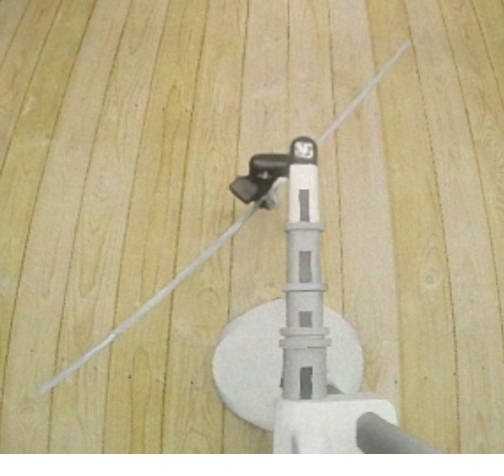

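>>> execute_actions(actions=[{"r2":{"joints":{"wrist_roll_rad":0.64},"pace":"slow"}}], cameras=[])

>>> execute_actions(actions=[{"r2":{"joints":{"wrist_roll_rad":0.56},"pace":"slow"}}], cameras=[])

>>> execute_actions(actions=[{"r2":{"joints":{"wrist_roll_rad":0.48},"pace":"slow"}}], cameras=[])

>>> execute_actions(actions=[{"r2":{"joints":{"wrist_roll_rad":0.40},"pace":"slow"}}], cameras=[])

>>> execute_actions(actions=[{"r2":{"joints":{"wrist_roll_rad":0.32},"pace":"slow"}}], cameras=[])

>>> execute_actions(actions=[{"r2":{"joints":{"wrist_roll_rad":0.24},"pace":"slow"}}], cameras=["r2_head_left_camera","r2_head_camera"])

Scene clock: 236.17 s.
r1.base_odometry: x=+0.315 y=-0.491 heading=-1.540 (m, m, rad; r1's odometry frame)
r1.turned_by_wheels: +0.000 (rad since the last result)
r1.turned_by_imu: -0.001 (rad since the last result)
r1.base_tilt: forward=+0.1 right=+0.7 (deg)
r1.lidar_m: 1.10 1.15 1.72 2.34 2.40 3.15 3.04 3.11 2.44 2.35 1.84 1.19
r1.base_status: not commanded
r1.joint_positions: lift_m=+0.500 arm_m=+0.149 wrist_yaw_rad=+3.140 wrist_pitch_rad=+1.570 wrist_roll_rad=+0.000 gripper_m=+0.100
r1.joint_status: not commanded
r1.motor_effort: lift_m=+20(21) arm_m=+7(7) wrist_yaw_rad=+0(1) wrist_pitch_rad=+1(2) wrist_roll_rad=+0(0) gripper_m=+0(0) wheel_0=+1(1) wheel_1=-2(2) wheel_2=+1(1) (%)
r1.hand_pose: x=+0.3196 y=+0.0874 z=+0.3896 quat_wxyz=(+0.001, -0.707, +0.001, +0.707) (m; r1's base frame)
r1.wrist_depth_mm: 591 389 394 399 621 627 634 / 591 392 392 402 621 627 640 / 585 597 418 615 621 634 634 / 585 603 603 615 621 627 634 / 585 597 603 609 615 621 640 / 591 597 603 615 200 627 634 / 585 597 603 137 621 627 634
r2.base_odometry: x=+0.072 y=-1.006 heading=+1.910 (m, m, rad; r2's odometry frame)
r2.turned_by_wheels: +0.000 (rad since the last result)
r2.turned_by_imu: +0.002 (rad since the last result)
r2.base_tilt: forward=-0.7 right=-0.1 (deg)
r2.lidar_m: 0.69 0.35 0.31 0.36 0.54 1.82 1.73 1.85 2.52 2.46 2.53 1.13
r2.base_status: not commanded
r2.joint_positions: lift_m=+0.400 arm_m=+0.305 wrist_yaw_rad=+3.141 wrist_pitch_rad=+1.570 wrist_roll_rad=+0.639 gripper_m=-0.037
r2.joint_status: all done
r2.motor_effort: lift_m=+25(25) arm_m=+8(8) wrist_yaw_rad=-3(3) wrist_pitch_rad=+0(0) wrist_roll_rad=+2(5) gripper_m=-24(24) wheel_0=+4(4) wheel_1=-4(4) wheel_2=+0(0) (%)
r2.hand_pose: x=+0.4754 y=+0.0874 z=+0.2893 quat_wxyz=(+0.222, -0.671, +0.222, +0.671) (m; r2's base frame)
r2.wrist_depth_mm: 301 351 512 512 508 512 508 / 319 384 512 508 512 508 508 / 462 517 512 508 508 508 504 / 517 517 508 512 508 500 504 / 512 508 508 512 508 504 504 / 517 508 179 204 180 504 504 / 508 512 512 176 504 500 504
pictures: none
No camera images: the call's "cameras" was empty. Leave "cameras" out to get every camera's image.

Scene clock: 236.73 s.
r1.base_odometry: x=+0.315 y=-0.491 heading=-1.540 (m, m, rad; r1's odometry frame)
r1.turned_by_wheels: +0.000 (rad since the last result)
r1.turned_by_imu: +0.000 (rad since the last result)
r1.base_tilt: forward=+0.1 right=+0.8 (deg)
r1.lidar_m: 1.09 1.13 1.72 2.35 2.45 3.17 3.04 3.11 2.45 2.35 1.87 1.17
r1.base_status: not commanded
r1.joint_positions: lift_m=+0.500 arm_m=+0.149 wrist_yaw_rad=+3.140 wrist_pitch_rad=+1.570 wrist_roll_rad=+0.000 gripper_m=+0.100
r1.joint_status: not commanded
r1.motor_effort: lift_m=+21(20) arm_m=+7(7) wrist_yaw_rad=+2(3) wrist_pitch_rad=+1(1) wrist_roll_rad=-1(1) gripper_m=-1(2) wheel_0=+0(1) wheel_1=-2(2) wheel_2=+1(1) (%)
r1.hand_pose: x=+0.3196 y=+0.0874 z=+0.3896 quat_wxyz=(+0.001, -0.707, +0.001, +0.707) (m; r1's base frame)
r1.wrist_depth_mm: 591 389 392 399 621 627 640 / 591 389 394 402 615 634 634 / 591 597 418 609 627 627 634 / 591 597 603 615 615 627 634 / 591 597 609 615 621 627 634 / 585 591 603 609 199 627 634 / 585 591 597 137 621 627 634
r2.base_odometry: x=+0.072 y=-1.006 heading=+1.910 (m, m, rad; r2's odometry frame)
r2.turned_by_wheels: +0.000 (rad since the last result)
r2.turned_by_imu: +0.000 (rad since the last result)
r2.base_tilt: forward=-0.9 right=+0.1 (deg)
r2.lidar_m: 0.71 0.33 0.30 0.36 0.43 1.81 1.74 1.84 2.52 2.45 2.51 1.15
r2.base_status: not commanded
r2.joint_positions: lift_m=+0.400 arm_m=+0.305 wrist_yaw_rad=+3.140 wrist_pitch_rad=+1.570 wrist_roll_rad=+0.560 gripper_m=-0.037
r2.joint_status: all done
r2.motor_effort: lift_m=+25(25) arm_m=+8(8) wrist_yaw_rad=+0(3) wrist_pitch_rad=+0(0) wrist_roll_rad=+0(2) gripper_m=-24(25) wheel_0=+4(4) wheel_1=-4(4) wheel_2=+0(0) (%)
r2.hand_pose: x=+0.4755 y=+0.0874 z=+0.2893 quat_wxyz=(+0.196, -0.679, +0.196, +0.680) (m; r2's base frame)
r2.wrist_depth_mm: 303 332 504 512 508 508 504 / 329 387 512 512 508 504 504 / 521 512 512 508 504 508 508 / 517 508 512 508 508 504 504 / 512 508 508 508 504 508 504 / 512 512 179 204 180 500 504 / 512 512 508 177 504 496 504
pictures: none
No camera images: the call's "cameras" was empty. Leave "cameras" out to get every camera's image.

Scene clock: 237.33 s.
r1.base_odometry: x=+0.315 y=-0.491 heading=-1.540 (m, m, rad; r1's odometry frame)
r1.turned_by_wheels: +0.000 (rad since the last result)
r1.turned_by_imu: +0.000 (rad since the last result)
r1.base_tilt: forward=+0.1 right=+0.8 (deg)
r1.lidar_m: 1.10 1.15 1.73 2.35 2.43 3.15 3.04 3.14 2.46 2.35 1.81 1.16
r1.base_status: not commanded
r1.joint_positions: lift_m=+0.500 arm_m=+0.149 wrist_yaw_rad=+3.140 wrist_pitch_rad=+1.570 wrist_roll_rad=+0.000 gripper_m=+0.100
r1.joint_status: not commanded
r1.motor_effort: lift_m=+20(21) arm_m=+7(7) wrist_yaw_rad=+3(1) wrist_pitch_rad=+1(0) wrist_roll_rad=-1(1) gripper_m=-1(0) wheel_0=+0(1) wheel_1=-2(2) wheel_2=+1(1) (%)
r1.hand_pose: x=+0.3196 y=+0.0874 z=+0.3896 quat_wxyz=(+0.001, -0.707, +0.001, +0.707) (m; r1's base frame)
r1.wrist_depth_mm: 591 389 394 399 621 634 634 / 591 389 394 402 621 634 634 / 591 597 415 609 621 621 634 / 591 597 603 609 615 627 634 / 585 597 603 609 621 627 634 / 591 597 603 603 199 627 634 / 591 591 603 137 621 627 634
r2.base_odometry: x=+0.072 y=-1.006 heading=+1.910 (m, m, rad; r2's odometry frame)
r2.turned_by_wheels: +0.000 (rad since the last result)
r2.turned_by_imu: +0.000 (rad since the last result)
r2.base_tilt: forward=-0.8 right=-0.1 (deg)
r2.lidar_m: 0.66 0.31 0.26 0.27 0.41 1.82 1.51 1.83 2.53 2.45 2.51 2.50
r2.base_status: not commanded
r2.joint_positions: lift_m=+0.400 arm_m=+0.305 wrist_yaw_rad=+3.141 wrist_pitch_rad=+1.570 wrist_roll_rad=+0.480 gripper_m=-0.037
r2.joint_status: all done
r2.motor_effort: lift_m=+25(25) arm_m=+8(8) wrist_yaw_rad=-2(2) wrist_pitch_rad=-2(0) wrist_roll_rad=+2(2) gripper_m=-24(25) wheel_0=+4(5) wheel_1=-4(4) wheel_2=+0(0) (%)
r2.hand_pose: x=+0.4755 y=+0.0874 z=+0.2893 quat_wxyz=(+0.168, -0.687, +0.168, +0.687) (m; r2's base frame)
r2.wrist_depth_mm: 301 327 459 504 512 512 504 / 362 404 512 512 508 508 504 / 512 512 512 512 508 508 504 / 512 512 512 512 508 504 504 / 512 508 512 504 508 508 500 / 512 512 179 205 180 500 504 / 508 508 508 176 504 500 508
pictures: none
No camera images: the call's "cameras" was empty. Leave "cameras" out to get every camera's image.

Scene clock: 237.90 s.
r1.base_odometry: x=+0.315 y=-0.491 heading=-1.540 (m, m, rad; r1's odometry frame)
r1.turned_by_wheels: +0.000 (rad since the last result)
r1.turned_by_imu: +0.000 (rad since the last result)
r1.base_tilt: forward=+0.1 right=+0.8 (deg)
r1.lidar_m: 1.09 1.13 1.73 2.35 2.42 3.16 3.02 3.12 2.48 2.35 1.81 1.17
r1.base_status: not commanded
r1.joint_positions: lift_m=+0.500 arm_m=+0.149 wrist_yaw_rad=+3.140 wrist_pitch_rad=+1.570 wrist_roll_rad=+0.000 gripper_m=+0.100
r1.joint_status: not commanded
r1.motor_effort: lift_m=+20(20) arm_m=+7(7) wrist_yaw_rad=+2(2) wrist_pitch_rad=+1(0) wrist_roll_rad=+0(0) gripper_m=-2(0) wheel_0=+1(1) wheel_1=-2(2) wheel_2=+1(1) (%)
r1.hand_pose: x=+0.3196 y=+0.0874 z=+0.3896 quat_wxyz=(+0.001, -0.707, +0.001, +0.707) (m; r1's base frame)
r1.wrist_depth_mm: 591 392 394 399 621 627 640 / 591 392 394 402 621 627 634 / 585 597 418 615 621 627 640 / 591 591 603 615 615 627 634 / 591 597 603 615 621 627 627 / 591 591 603 609 199 627 627 / 585 591 603 137 615 627 634
r2.base_odometry: x=+0.072 y=-1.006 heading=+1.910 (m, m, rad; r2's odometry frame)
r2.turned_by_wheels: +0.000 (rad since the last result)
r2.turned_by_imu: +0.000 (rad since the last result)
r2.base_tilt: forward=-0.7 right=+0.1 (deg)
r2.lidar_m: 0.67 0.27 0.25 0.26 0.35 1.82 1.74 1.82 2.54 2.45 2.52 2.51
r2.base_status: not commanded
r2.joint_positions: lift_m=+0.400 arm_m=+0.305 wrist_yaw_rad=+3.140 wrist_pitch_rad=+1.570 wrist_roll_rad=+0.400 gripper_m=-0.037
r2.joint_status: all done
r2.motor_effort: lift_m=+25(25) arm_m=+8(8) wrist_yaw_rad=+0(2) wrist_pitch_rad=+1(0) wrist_roll_rad=+0(4) gripper_m=-24(25) wheel_0=+4(4) wheel_1=-4(4) wheel_2=+0(0) (%)
r2.hand_pose: x=+0.4755 y=+0.0874 z=+0.2893 quat_wxyz=(+0.141, -0.693, +0.141, +0.693) (m; r2's base frame)
r2.wrist_depth_mm: 307 336 442 508 512 504 512 / 517 462 512 512 512 508 512 / 512 512 517 508 504 504 500 / 517 517 512 512 508 508 504 / 517 512 512 508 504 504 500 / 512 512 179 204 180 508 504 / 508 508 508 177 500 504 504
pictures: none
No camera images: the call's "cameras" was empty. Leave "cameras" out to get every camera's image.

Scene clock: 238.50 s.
r1.base_odometry: x=+0.315 y=-0.491 heading=-1.540 (m, m, rad; r1's odometry frame)
r1.turned_by_wheels: +0.000 (rad since the last result)
r1.turned_by_imu: +0.000 (rad since the last result)
r1.base_tilt: forward=+0.1 right=+0.6 (deg)
r1.lidar_m: 1.10 1.15 1.72 2.34 2.41 3.17 3.03 3.14 2.46 2.35 1.81 1.17
r1.base_status: not commanded
r1.joint_positions: lift_m=+0.500 arm_m=+0.149 wrist_yaw_rad=+3.140 wrist_pitch_rad=+1.570 wrist_roll_rad=+0.000 gripper_m=+0.100
r1.joint_status: not commanded
r1.motor_effort: lift_m=+20(20) arm_m=+7(7) wrist_yaw_rad=+2(0) wrist_pitch_rad=+1(1) wrist_roll_rad=-1(0) gripper_m=-4(4) wheel_0=+1(1) wheel_1=-2(2) wheel_2=+1(1) (%)
r1.hand_pose: x=+0.3196 y=+0.0874 z=+0.3896 quat_wxyz=(+0.001, -0.707, +0.001, +0.707) (m; r1's base frame)
r1.wrist_depth_mm: 585 389 392 399 621 634 640 / 591 389 397 402 621 627 640 / 591 591 415 609 621 627 634 / 591 597 603 609 615 627 634 / 585 597 609 615 615 627 634 / 585 591 603 615 199 627 634 / 591 591 603 137 621 621 634
r2.base_odometry: x=+0.072 y=-1.006 heading=+1.910 (m, m, rad; r2's odometry frame)
r2.turned_by_wheels: +0.000 (rad since the last result)
r2.turned_by_imu: +0.000 (rad since the last result)
r2.base_tilt: forward=-0.9 right=-0.1 (deg)
r2.lidar_m: 0.65 0.26 2.36 2.25 0.25 1.84 1.75 1.81 2.54 2.45 2.51 2.49
r2.base_status: not commanded
r2.joint_positions: lift_m=+0.400 arm_m=+0.305 wrist_yaw_rad=+3.141 wrist_pitch_rad=+1.570 wrist_roll_rad=+0.320 gripper_m=-0.037
r2.joint_status: all done
r2.motor_effort: lift_m=+24(25) arm_m=+8(8) wrist_yaw_rad=-1(1) wrist_pitch_rad=+0(1) wrist_roll_rad=+2(3) gripper_m=-25(25) wheel_0=+4(5) wheel_1=-4(4) wheel_2=+0(0) (%)
r2.hand_pose: x=+0.4755 y=+0.0874 z=+0.2893 quat_wxyz=(+0.113, -0.698, +0.113, +0.698) (m; r2's base frame)
r2.wrist_depth_mm: 349 345 418 508 512 508 500 / 512 517 512 512 512 508 508 / 512 517 512 508 508 512 508 / 517 512 508 512 504 504 504 / 517 512 508 508 508 504 504 / 517 512 179 205 180 504 500 / 512 508 508 177 500 496 504
pictures: none
No camera images: the call's "cameras" was empty. Leave "cameras" out to get every camera's image.

Scene clock: 239.07 s.
r1.base_odometry: x=+0.315 y=-0.491 heading=-1.540 (m, m, rad; r1's odometry frame)
r1.turned_by_wheels: +0.000 (rad since the last result)
r1.turned_by_imu: +0.000 (rad since the last result)
r1.base_tilt: forward=+0.2 right=+0.9 (deg)
r1.lidar_m: 1.10 1.15 1.73 2.33 2.43 3.20 3.04 3.11 2.47 2.35 1.86 1.17
r1.base_status: not commanded
r1.joint_positions: lift_m=+0.500 arm_m=+0.149 wrist_yaw_rad=+3.140 wrist_pitch_rad=+1.570 wrist_roll_rad=+0.000 gripper_m=+0.100
r1.joint_status: not commanded
r1.motor_effort: lift_m=+20(20) arm_m=+7(7) wrist_yaw_rad=+1(2) wrist_pitch_rad=+1(2) wrist_roll_rad=-1(1) gripper_m=-2(0) wheel_0=+1(1) wheel_1=-2(2) wheel_2=+1(1) (%)
r1.hand_pose: x=+0.3196 y=+0.0874 z=+0.3896 quat_wxyz=(+0.001, -0.707, +0.001, +0.707) (m; r1's base frame)
r1.wrist_depth_mm: 591 389 394 399 621 627 640 / 591 389 394 399 621 627 634 / 585 597 415 609 621 634 634 / 591 597 603 609 621 627 634 / 585 597 603 615 615 627 634 / 585 591 597 609 199 621 634 / 585 591 603 137 615 627 634
r2.base_odometry: x=+0.072 y=-1.006 heading=+1.910 (m, m, rad; r2's odometry frame)
r2.turned_by_wheels: +0.000 (rad since the last result)
r2.turned_by_imu: +0.000 (rad since the last result)
r2.base_tilt: forward=-0.9 right=-0.1 (deg)
r2.lidar_m: 0.67 0.25 2.36 2.25 2.34 0.34 1.75 1.85 2.52 2.45 2.53 2.52
r2.base_status: not commanded
r2.joint_positions: lift_m=+0.400 arm_m=+0.305 wrist_yaw_rad=+3.140 wrist_pitch_rad=+1.570 wrist_roll_rad=+0.240 gripper_m=-0.037
r2.joint_status: all done
r2.motor_effort: lift_m=+25(24) arm_m=+8(8) wrist_yaw_rad=+0(2) wrist_pitch_rad=-1(0) wrist_roll_rad=+1(4) gripper_m=-24(25) wheel_0=+5(4) wheel_1=-4(4) wheel_2=+0(0) (%)
r2.hand_pose: x=+0.4755 y=+0.0874 z=+0.2893 quat_wxyz=(+0.085, -0.702, +0.085, +0.702) (m; r2's base frame)
r2.wrist_depth_mm: 521 375 413 504 508 512 508 / 512 517 508 508 512 512 504 / 512 517 512 508 508 504 504 / 512 508 508 508 504 508 504 / 512 512 512 508 504 504 504 / 508 512 179 204 180 500 504 / 512 517 508 178 508 500 500
pictures: r2_head_camera, r2_head_left_camera
Images, in order (width x height): r2_head_camera 420x560, r2_head_left_camera 420x672.

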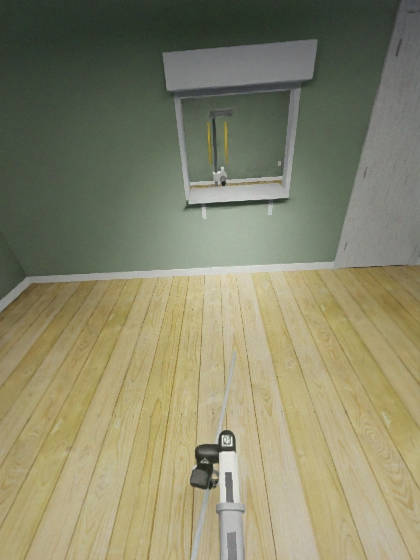

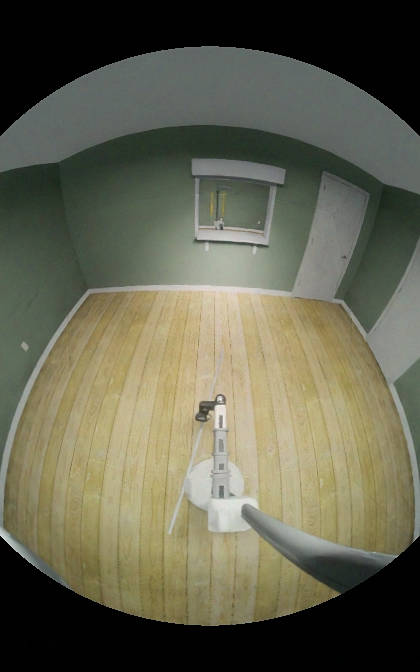

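>>> execute_actions(actions=[{"r2":{"joints":{"wrist_roll_rad":0.31,"arm_m":0.54},"pace":"slow"}}], cameras=[])

>>> execute_actions(actions=[{"r2":{"joints":{"lift_m":0.134},"pace":"slow"}}], cameras=[])

>>> execute_actions(actions=[{"r2":{"joints":{"gripper_m":0.045}}}], cameras=["r2_head_left_camera","r2_wrist_camera"])

>>> zoom_image(camera="r2_head_left_camera", region=[120, 320, 300, 520])

Scene clock: 251.20 s.
r1.base_odometry: x=+0.315 y=-0.491 heading=-1.540 (m, m, rad; r1's odometry frame)
r1.turned_by_wheels: +0.000 (rad since the last result)
r1.turned_by_imu: -0.003 (rad since the last result)
r1.base_tilt: forward=+0.1 right=+0.8 (deg)
r1.lidar_m: 1.10 1.16 1.70 2.34 2.44 3.17 3.05 3.11 2.49 2.35 1.84 1.16
r1.base_status: not commanded
r1.joint_positions: lift_m=+0.500 arm_m=+0.149 wrist_yaw_rad=+3.140 wrist_pitch_rad=+1.570 wrist_roll_rad=+0.000 gripper_m=+0.100
r1.joint_status: not commanded
r1.motor_effort: lift_m=+20(20) arm_m=+7(7) wrist_yaw_rad=+2(1) wrist_pitch_rad=+1(2) wrist_roll_rad=+0(1) gripper_m=-2(1) wheel_0=+1(1) wheel_1=-2(2) wheel_2=+1(1) (%)
r1.hand_pose: x=+0.3196 y=+0.0874 z=+0.3896 quat_wxyz=(+0.001, -0.707, +0.001, +0.707) (m; r1's base frame)
r1.wrist_depth_mm: 585 389 392 399 615 634 634 / 585 392 394 402 621 627 634 / 591 597 415 609 621 627 634 / 591 597 603 615 621 627 640 / 585 597 603 615 621 627 634 / 585 591 603 615 199 627 640 / 585 597 597 137 621 621 634
r2.base_odometry: x=+0.072 y=-1.006 heading=+1.910 (m, m, rad; r2's odometry frame)
r2.turned_by_wheels: +0.000 (rad since the last result)
r2.turned_by_imu: +0.004 (rad since the last result)
r2.base_tilt: forward=-0.8 right=+0.1 (deg)
r2.lidar_m: 0.53 0.32 0.27 0.25 2.37 1.82 1.74 1.85 2.54 2.45 2.54 2.53
r2.base_status: not commanded
r2.joint_positions: lift_m=+0.400 arm_m=+0.539 wrist_yaw_rad=+3.140 wrist_pitch_rad=+1.570 wrist_roll_rad=+0.310 gripper_m=-0.037
r2.joint_status: all done
r2.motor_effort: lift_m=+25(25) arm_m=+8(8) wrist_yaw_rad=+0(3) wrist_pitch_rad=+0(0) wrist_roll_rad=+1(5) gripper_m=-24(24) wheel_0=+5(4) wheel_1=-4(4) wheel_2=+0(0) (%)
r2.hand_pose: x=+0.7094 y=+0.0874 z=+0.2893 quat_wxyz=(+0.110, -0.698, +0.110, +0.699) (m; r2's base frame)
r2.wrist_depth_mm: 517 521 512 512 512 504 508 / 512 517 512 512 512 504 504 / 512 512 508 508 508 504 504 / 517 512 508 508 508 508 504 / 512 517 500 504 508 504 504 / 512 512 179 205 179 500 500 / 512 504 508 181 504 500 504
pictures: none
No camera images: the call's "cameras" was empty. Leave "cameras" out to get every camera's image.

Scene clock: 254.00 s.
r1.base_odometry: x=+0.315 y=-0.491 heading=-1.540 (m, m, rad; r1's odometry frame)
r1.turned_by_wheels: +0.000 (rad since the last result)
r1.turned_by_imu: -0.001 (rad since the last result)
r1.base_tilt: forward=+0.1 right=+0.8 (deg)
r1.lidar_m: 1.10 1.16 1.73 2.36 2.40 3.18 3.03 3.14 2.47 2.34 1.86 1.15
r1.base_status: not commanded
r1.joint_positions: lift_m=+0.500 arm_m=+0.149 wrist_yaw_rad=+3.140 wrist_pitch_rad=+1.570 wrist_roll_rad=+0.000 gripper_m=+0.100
r1.joint_status: not commanded
r1.motor_effort: lift_m=+20(20) arm_m=+7(7) wrist_yaw_rad=+3(1) wrist_pitch_rad=+1(0) wrist_roll_rad=-1(1) gripper_m=-1(0) wheel_0=+0(1) wheel_1=-2(2) wheel_2=+1(1) (%)
r1.hand_pose: x=+0.3196 y=+0.0874 z=+0.3896 quat_wxyz=(+0.001, -0.707, +0.001, +0.707) (m; r1's base frame)
r1.wrist_depth_mm: 591 389 394 399 621 627 634 / 585 389 394 399 621 634 634 / 591 597 418 609 621 627 634 / 585 597 603 609 621 634 634 / 585 597 603 615 615 627 634 / 585 591 603 615 199 627 634 / 591 597 603 137 621 627 634
r2.base_odometry: x=+0.072 y=-1.006 heading=+1.910 (m, m, rad; r2's odometry frame)
r2.turned_by_wheels: +0.000 (rad since the last result)
r2.turned_by_imu: +0.001 (rad since the last result)
r2.base_tilt: forward=-0.8 right=-0.1 (deg)
r2.lidar_m: 2.35 2.62 2.36 2.26 2.36 1.85 1.72 1.85 2.54 2.45 2.52 2.51
r2.base_status: not commanded
r2.joint_positions: lift_m=+0.134 arm_m=+0.539 wrist_yaw_rad=+3.140 wrist_pitch_rad=+1.570 wrist_roll_rad=+0.310 gripper_m=-0.037
r2.joint_status: all done
r2.motor_effort: lift_m=+19(25) arm_m=+8(8) wrist_yaw_rad=+0(1) wrist_pitch_rad=-1(1) wrist_roll_rad=+0(0) gripper_m=-24(25) wheel_0=+4(4) wheel_1=-4(4) wheel_2=+0(0) (%)
r2.hand_pose: x=+0.7095 y=+0.0874 z=+0.0237 quat_wxyz=(+0.110, -0.698, +0.110, +0.699) (m; r2's base frame)
r2.wrist_depth_mm: 247 248 247 245 244 244 - / 248 247 245 246 244 244 242 / 247 246 246 243 243 245 243 / 247 246 245 243 243 241 242 / 246 245 244 244 243 242 241 / 245 245 179 205 179 242 240 / 245 245 243 176 243 242 -
pictures: none
No camera images: the call's "cameras" was empty. Leave "cameras" out to get every camera's image.

Scene clock: 255.53 s.
r1.base_odometry: x=+0.315 y=-0.491 heading=-1.540 (m, m, rad; r1's odometry frame)
r1.turned_by_wheels: +0.000 (rad since the last result)
r1.turned_by_imu: +0.000 (rad since the last result)
r1.base_tilt: forward=+0.2 right=+0.8 (deg)
r1.lidar_m: 1.10 1.15 1.74 2.34 2.44 3.17 3.02 3.13 2.46 2.33 1.83 1.16
r1.base_status: not commanded
r1.joint_positions: lift_m=+0.500 arm_m=+0.149 wrist_yaw_rad=+3.140 wrist_pitch_rad=+1.570 wrist_roll_rad=+0.000 gripper_m=+0.100
r1.joint_status: not commanded
r1.motor_effort: lift_m=+20(21) arm_m=+7(7) wrist_yaw_rad=+2(2) wrist_pitch_rad=+0(1) wrist_roll_rad=-1(1) gripper_m=-1(2) wheel_0=+0(1) wheel_1=-2(2) wheel_2=+1(1) (%)
r1.hand_pose: x=+0.3196 y=+0.0874 z=+0.3896 quat_wxyz=(+0.001, -0.707, +0.001, +0.707) (m; r1's base frame)
r1.wrist_depth_mm: 591 389 394 397 621 634 640 / 591 392 394 399 621 627 634 / 591 597 415 609 621 627 640 / 591 597 603 609 615 627 634 / 591 591 603 603 621 621 634 / 585 591 603 609 200 627 634 / 585 597 603 137 615 627 634
r2.base_odometry: x=+0.072 y=-1.006 heading=+1.910 (m, m, rad; r2's odometry frame)
r2.turned_by_wheels: +0.000 (rad since the last result)
r2.turned_by_imu: +0.000 (rad since the last result)
r2.base_tilt: forward=-0.8 right=+0.1 (deg)
r2.lidar_m: 2.38 2.62 2.34 2.25 2.36 1.83 1.75 1.84 2.53 2.44 2.54 2.50
r2.base_status: not commanded
r2.joint_positions: lift_m=+0.134 arm_m=+0.539 wrist_yaw_rad=+3.140 wrist_pitch_rad=+1.570 wrist_roll_rad=+0.310 gripper_m=+0.045
r2.joint_status: all done
r2.motor_effort: lift_m=+19(19) arm_m=+9(8) wrist_yaw_rad=+0(0) wrist_pitch_rad=+1(2) wrist_roll_rad=+1(1) gripper_m=-3(24) wheel_0=+4(4) wheel_1=-4(4) wheel_2=+0(0) (%)
r2.hand_pose: x=+0.7092 y=+0.0874 z=+0.0237 quat_wxyz=(+0.110, -0.698, +0.110, +0.699) (m; r2's base frame)
r2.wrist_depth_mm: 249 249 248 248 247 244 - / 249 249 247 246 246 245 245 / 249 247 247 245 247 244 245 / 248 248 245 246 245 245 244 / 247 246 246 244 243 243 243 / 247 246 197 244 195 242 242 / 248 247 245 137 244 242 -
pictures: r2_head_left_camera, r2_wrist_camera
camera_calibration (this result's frames):
r2_wrist_camera: T_world_to_cam=[[0.300736, 0.953604, 0.0140696, -0.296086], [0.953369, -0.300989, 0.0222007, -0.595707], [0.0254055, 0.00673694, -0.999655, 0.229088], [0, 0, 0, 1]] pos_world=[0.651152, 0.101504, 0.246399]
Images, in order (width x height): r2_head_left_camera 420x672, r2_wrist_camera 616x392.

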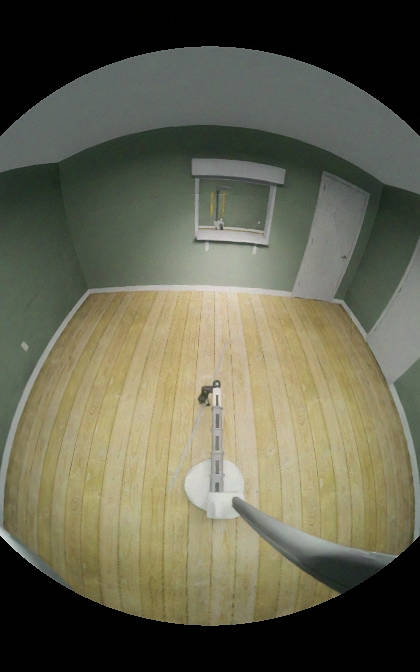

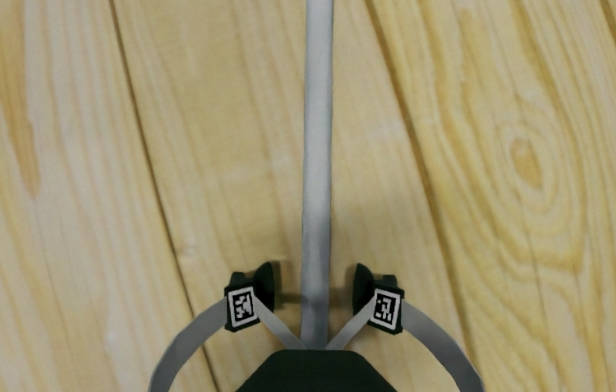

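Region (120, 320, 300, 520) of r2_head_left_camera's 420x672 image, scaled by 2.520, with more detail than that image has; it fills the left 454 columns of this view, and the rest is white.

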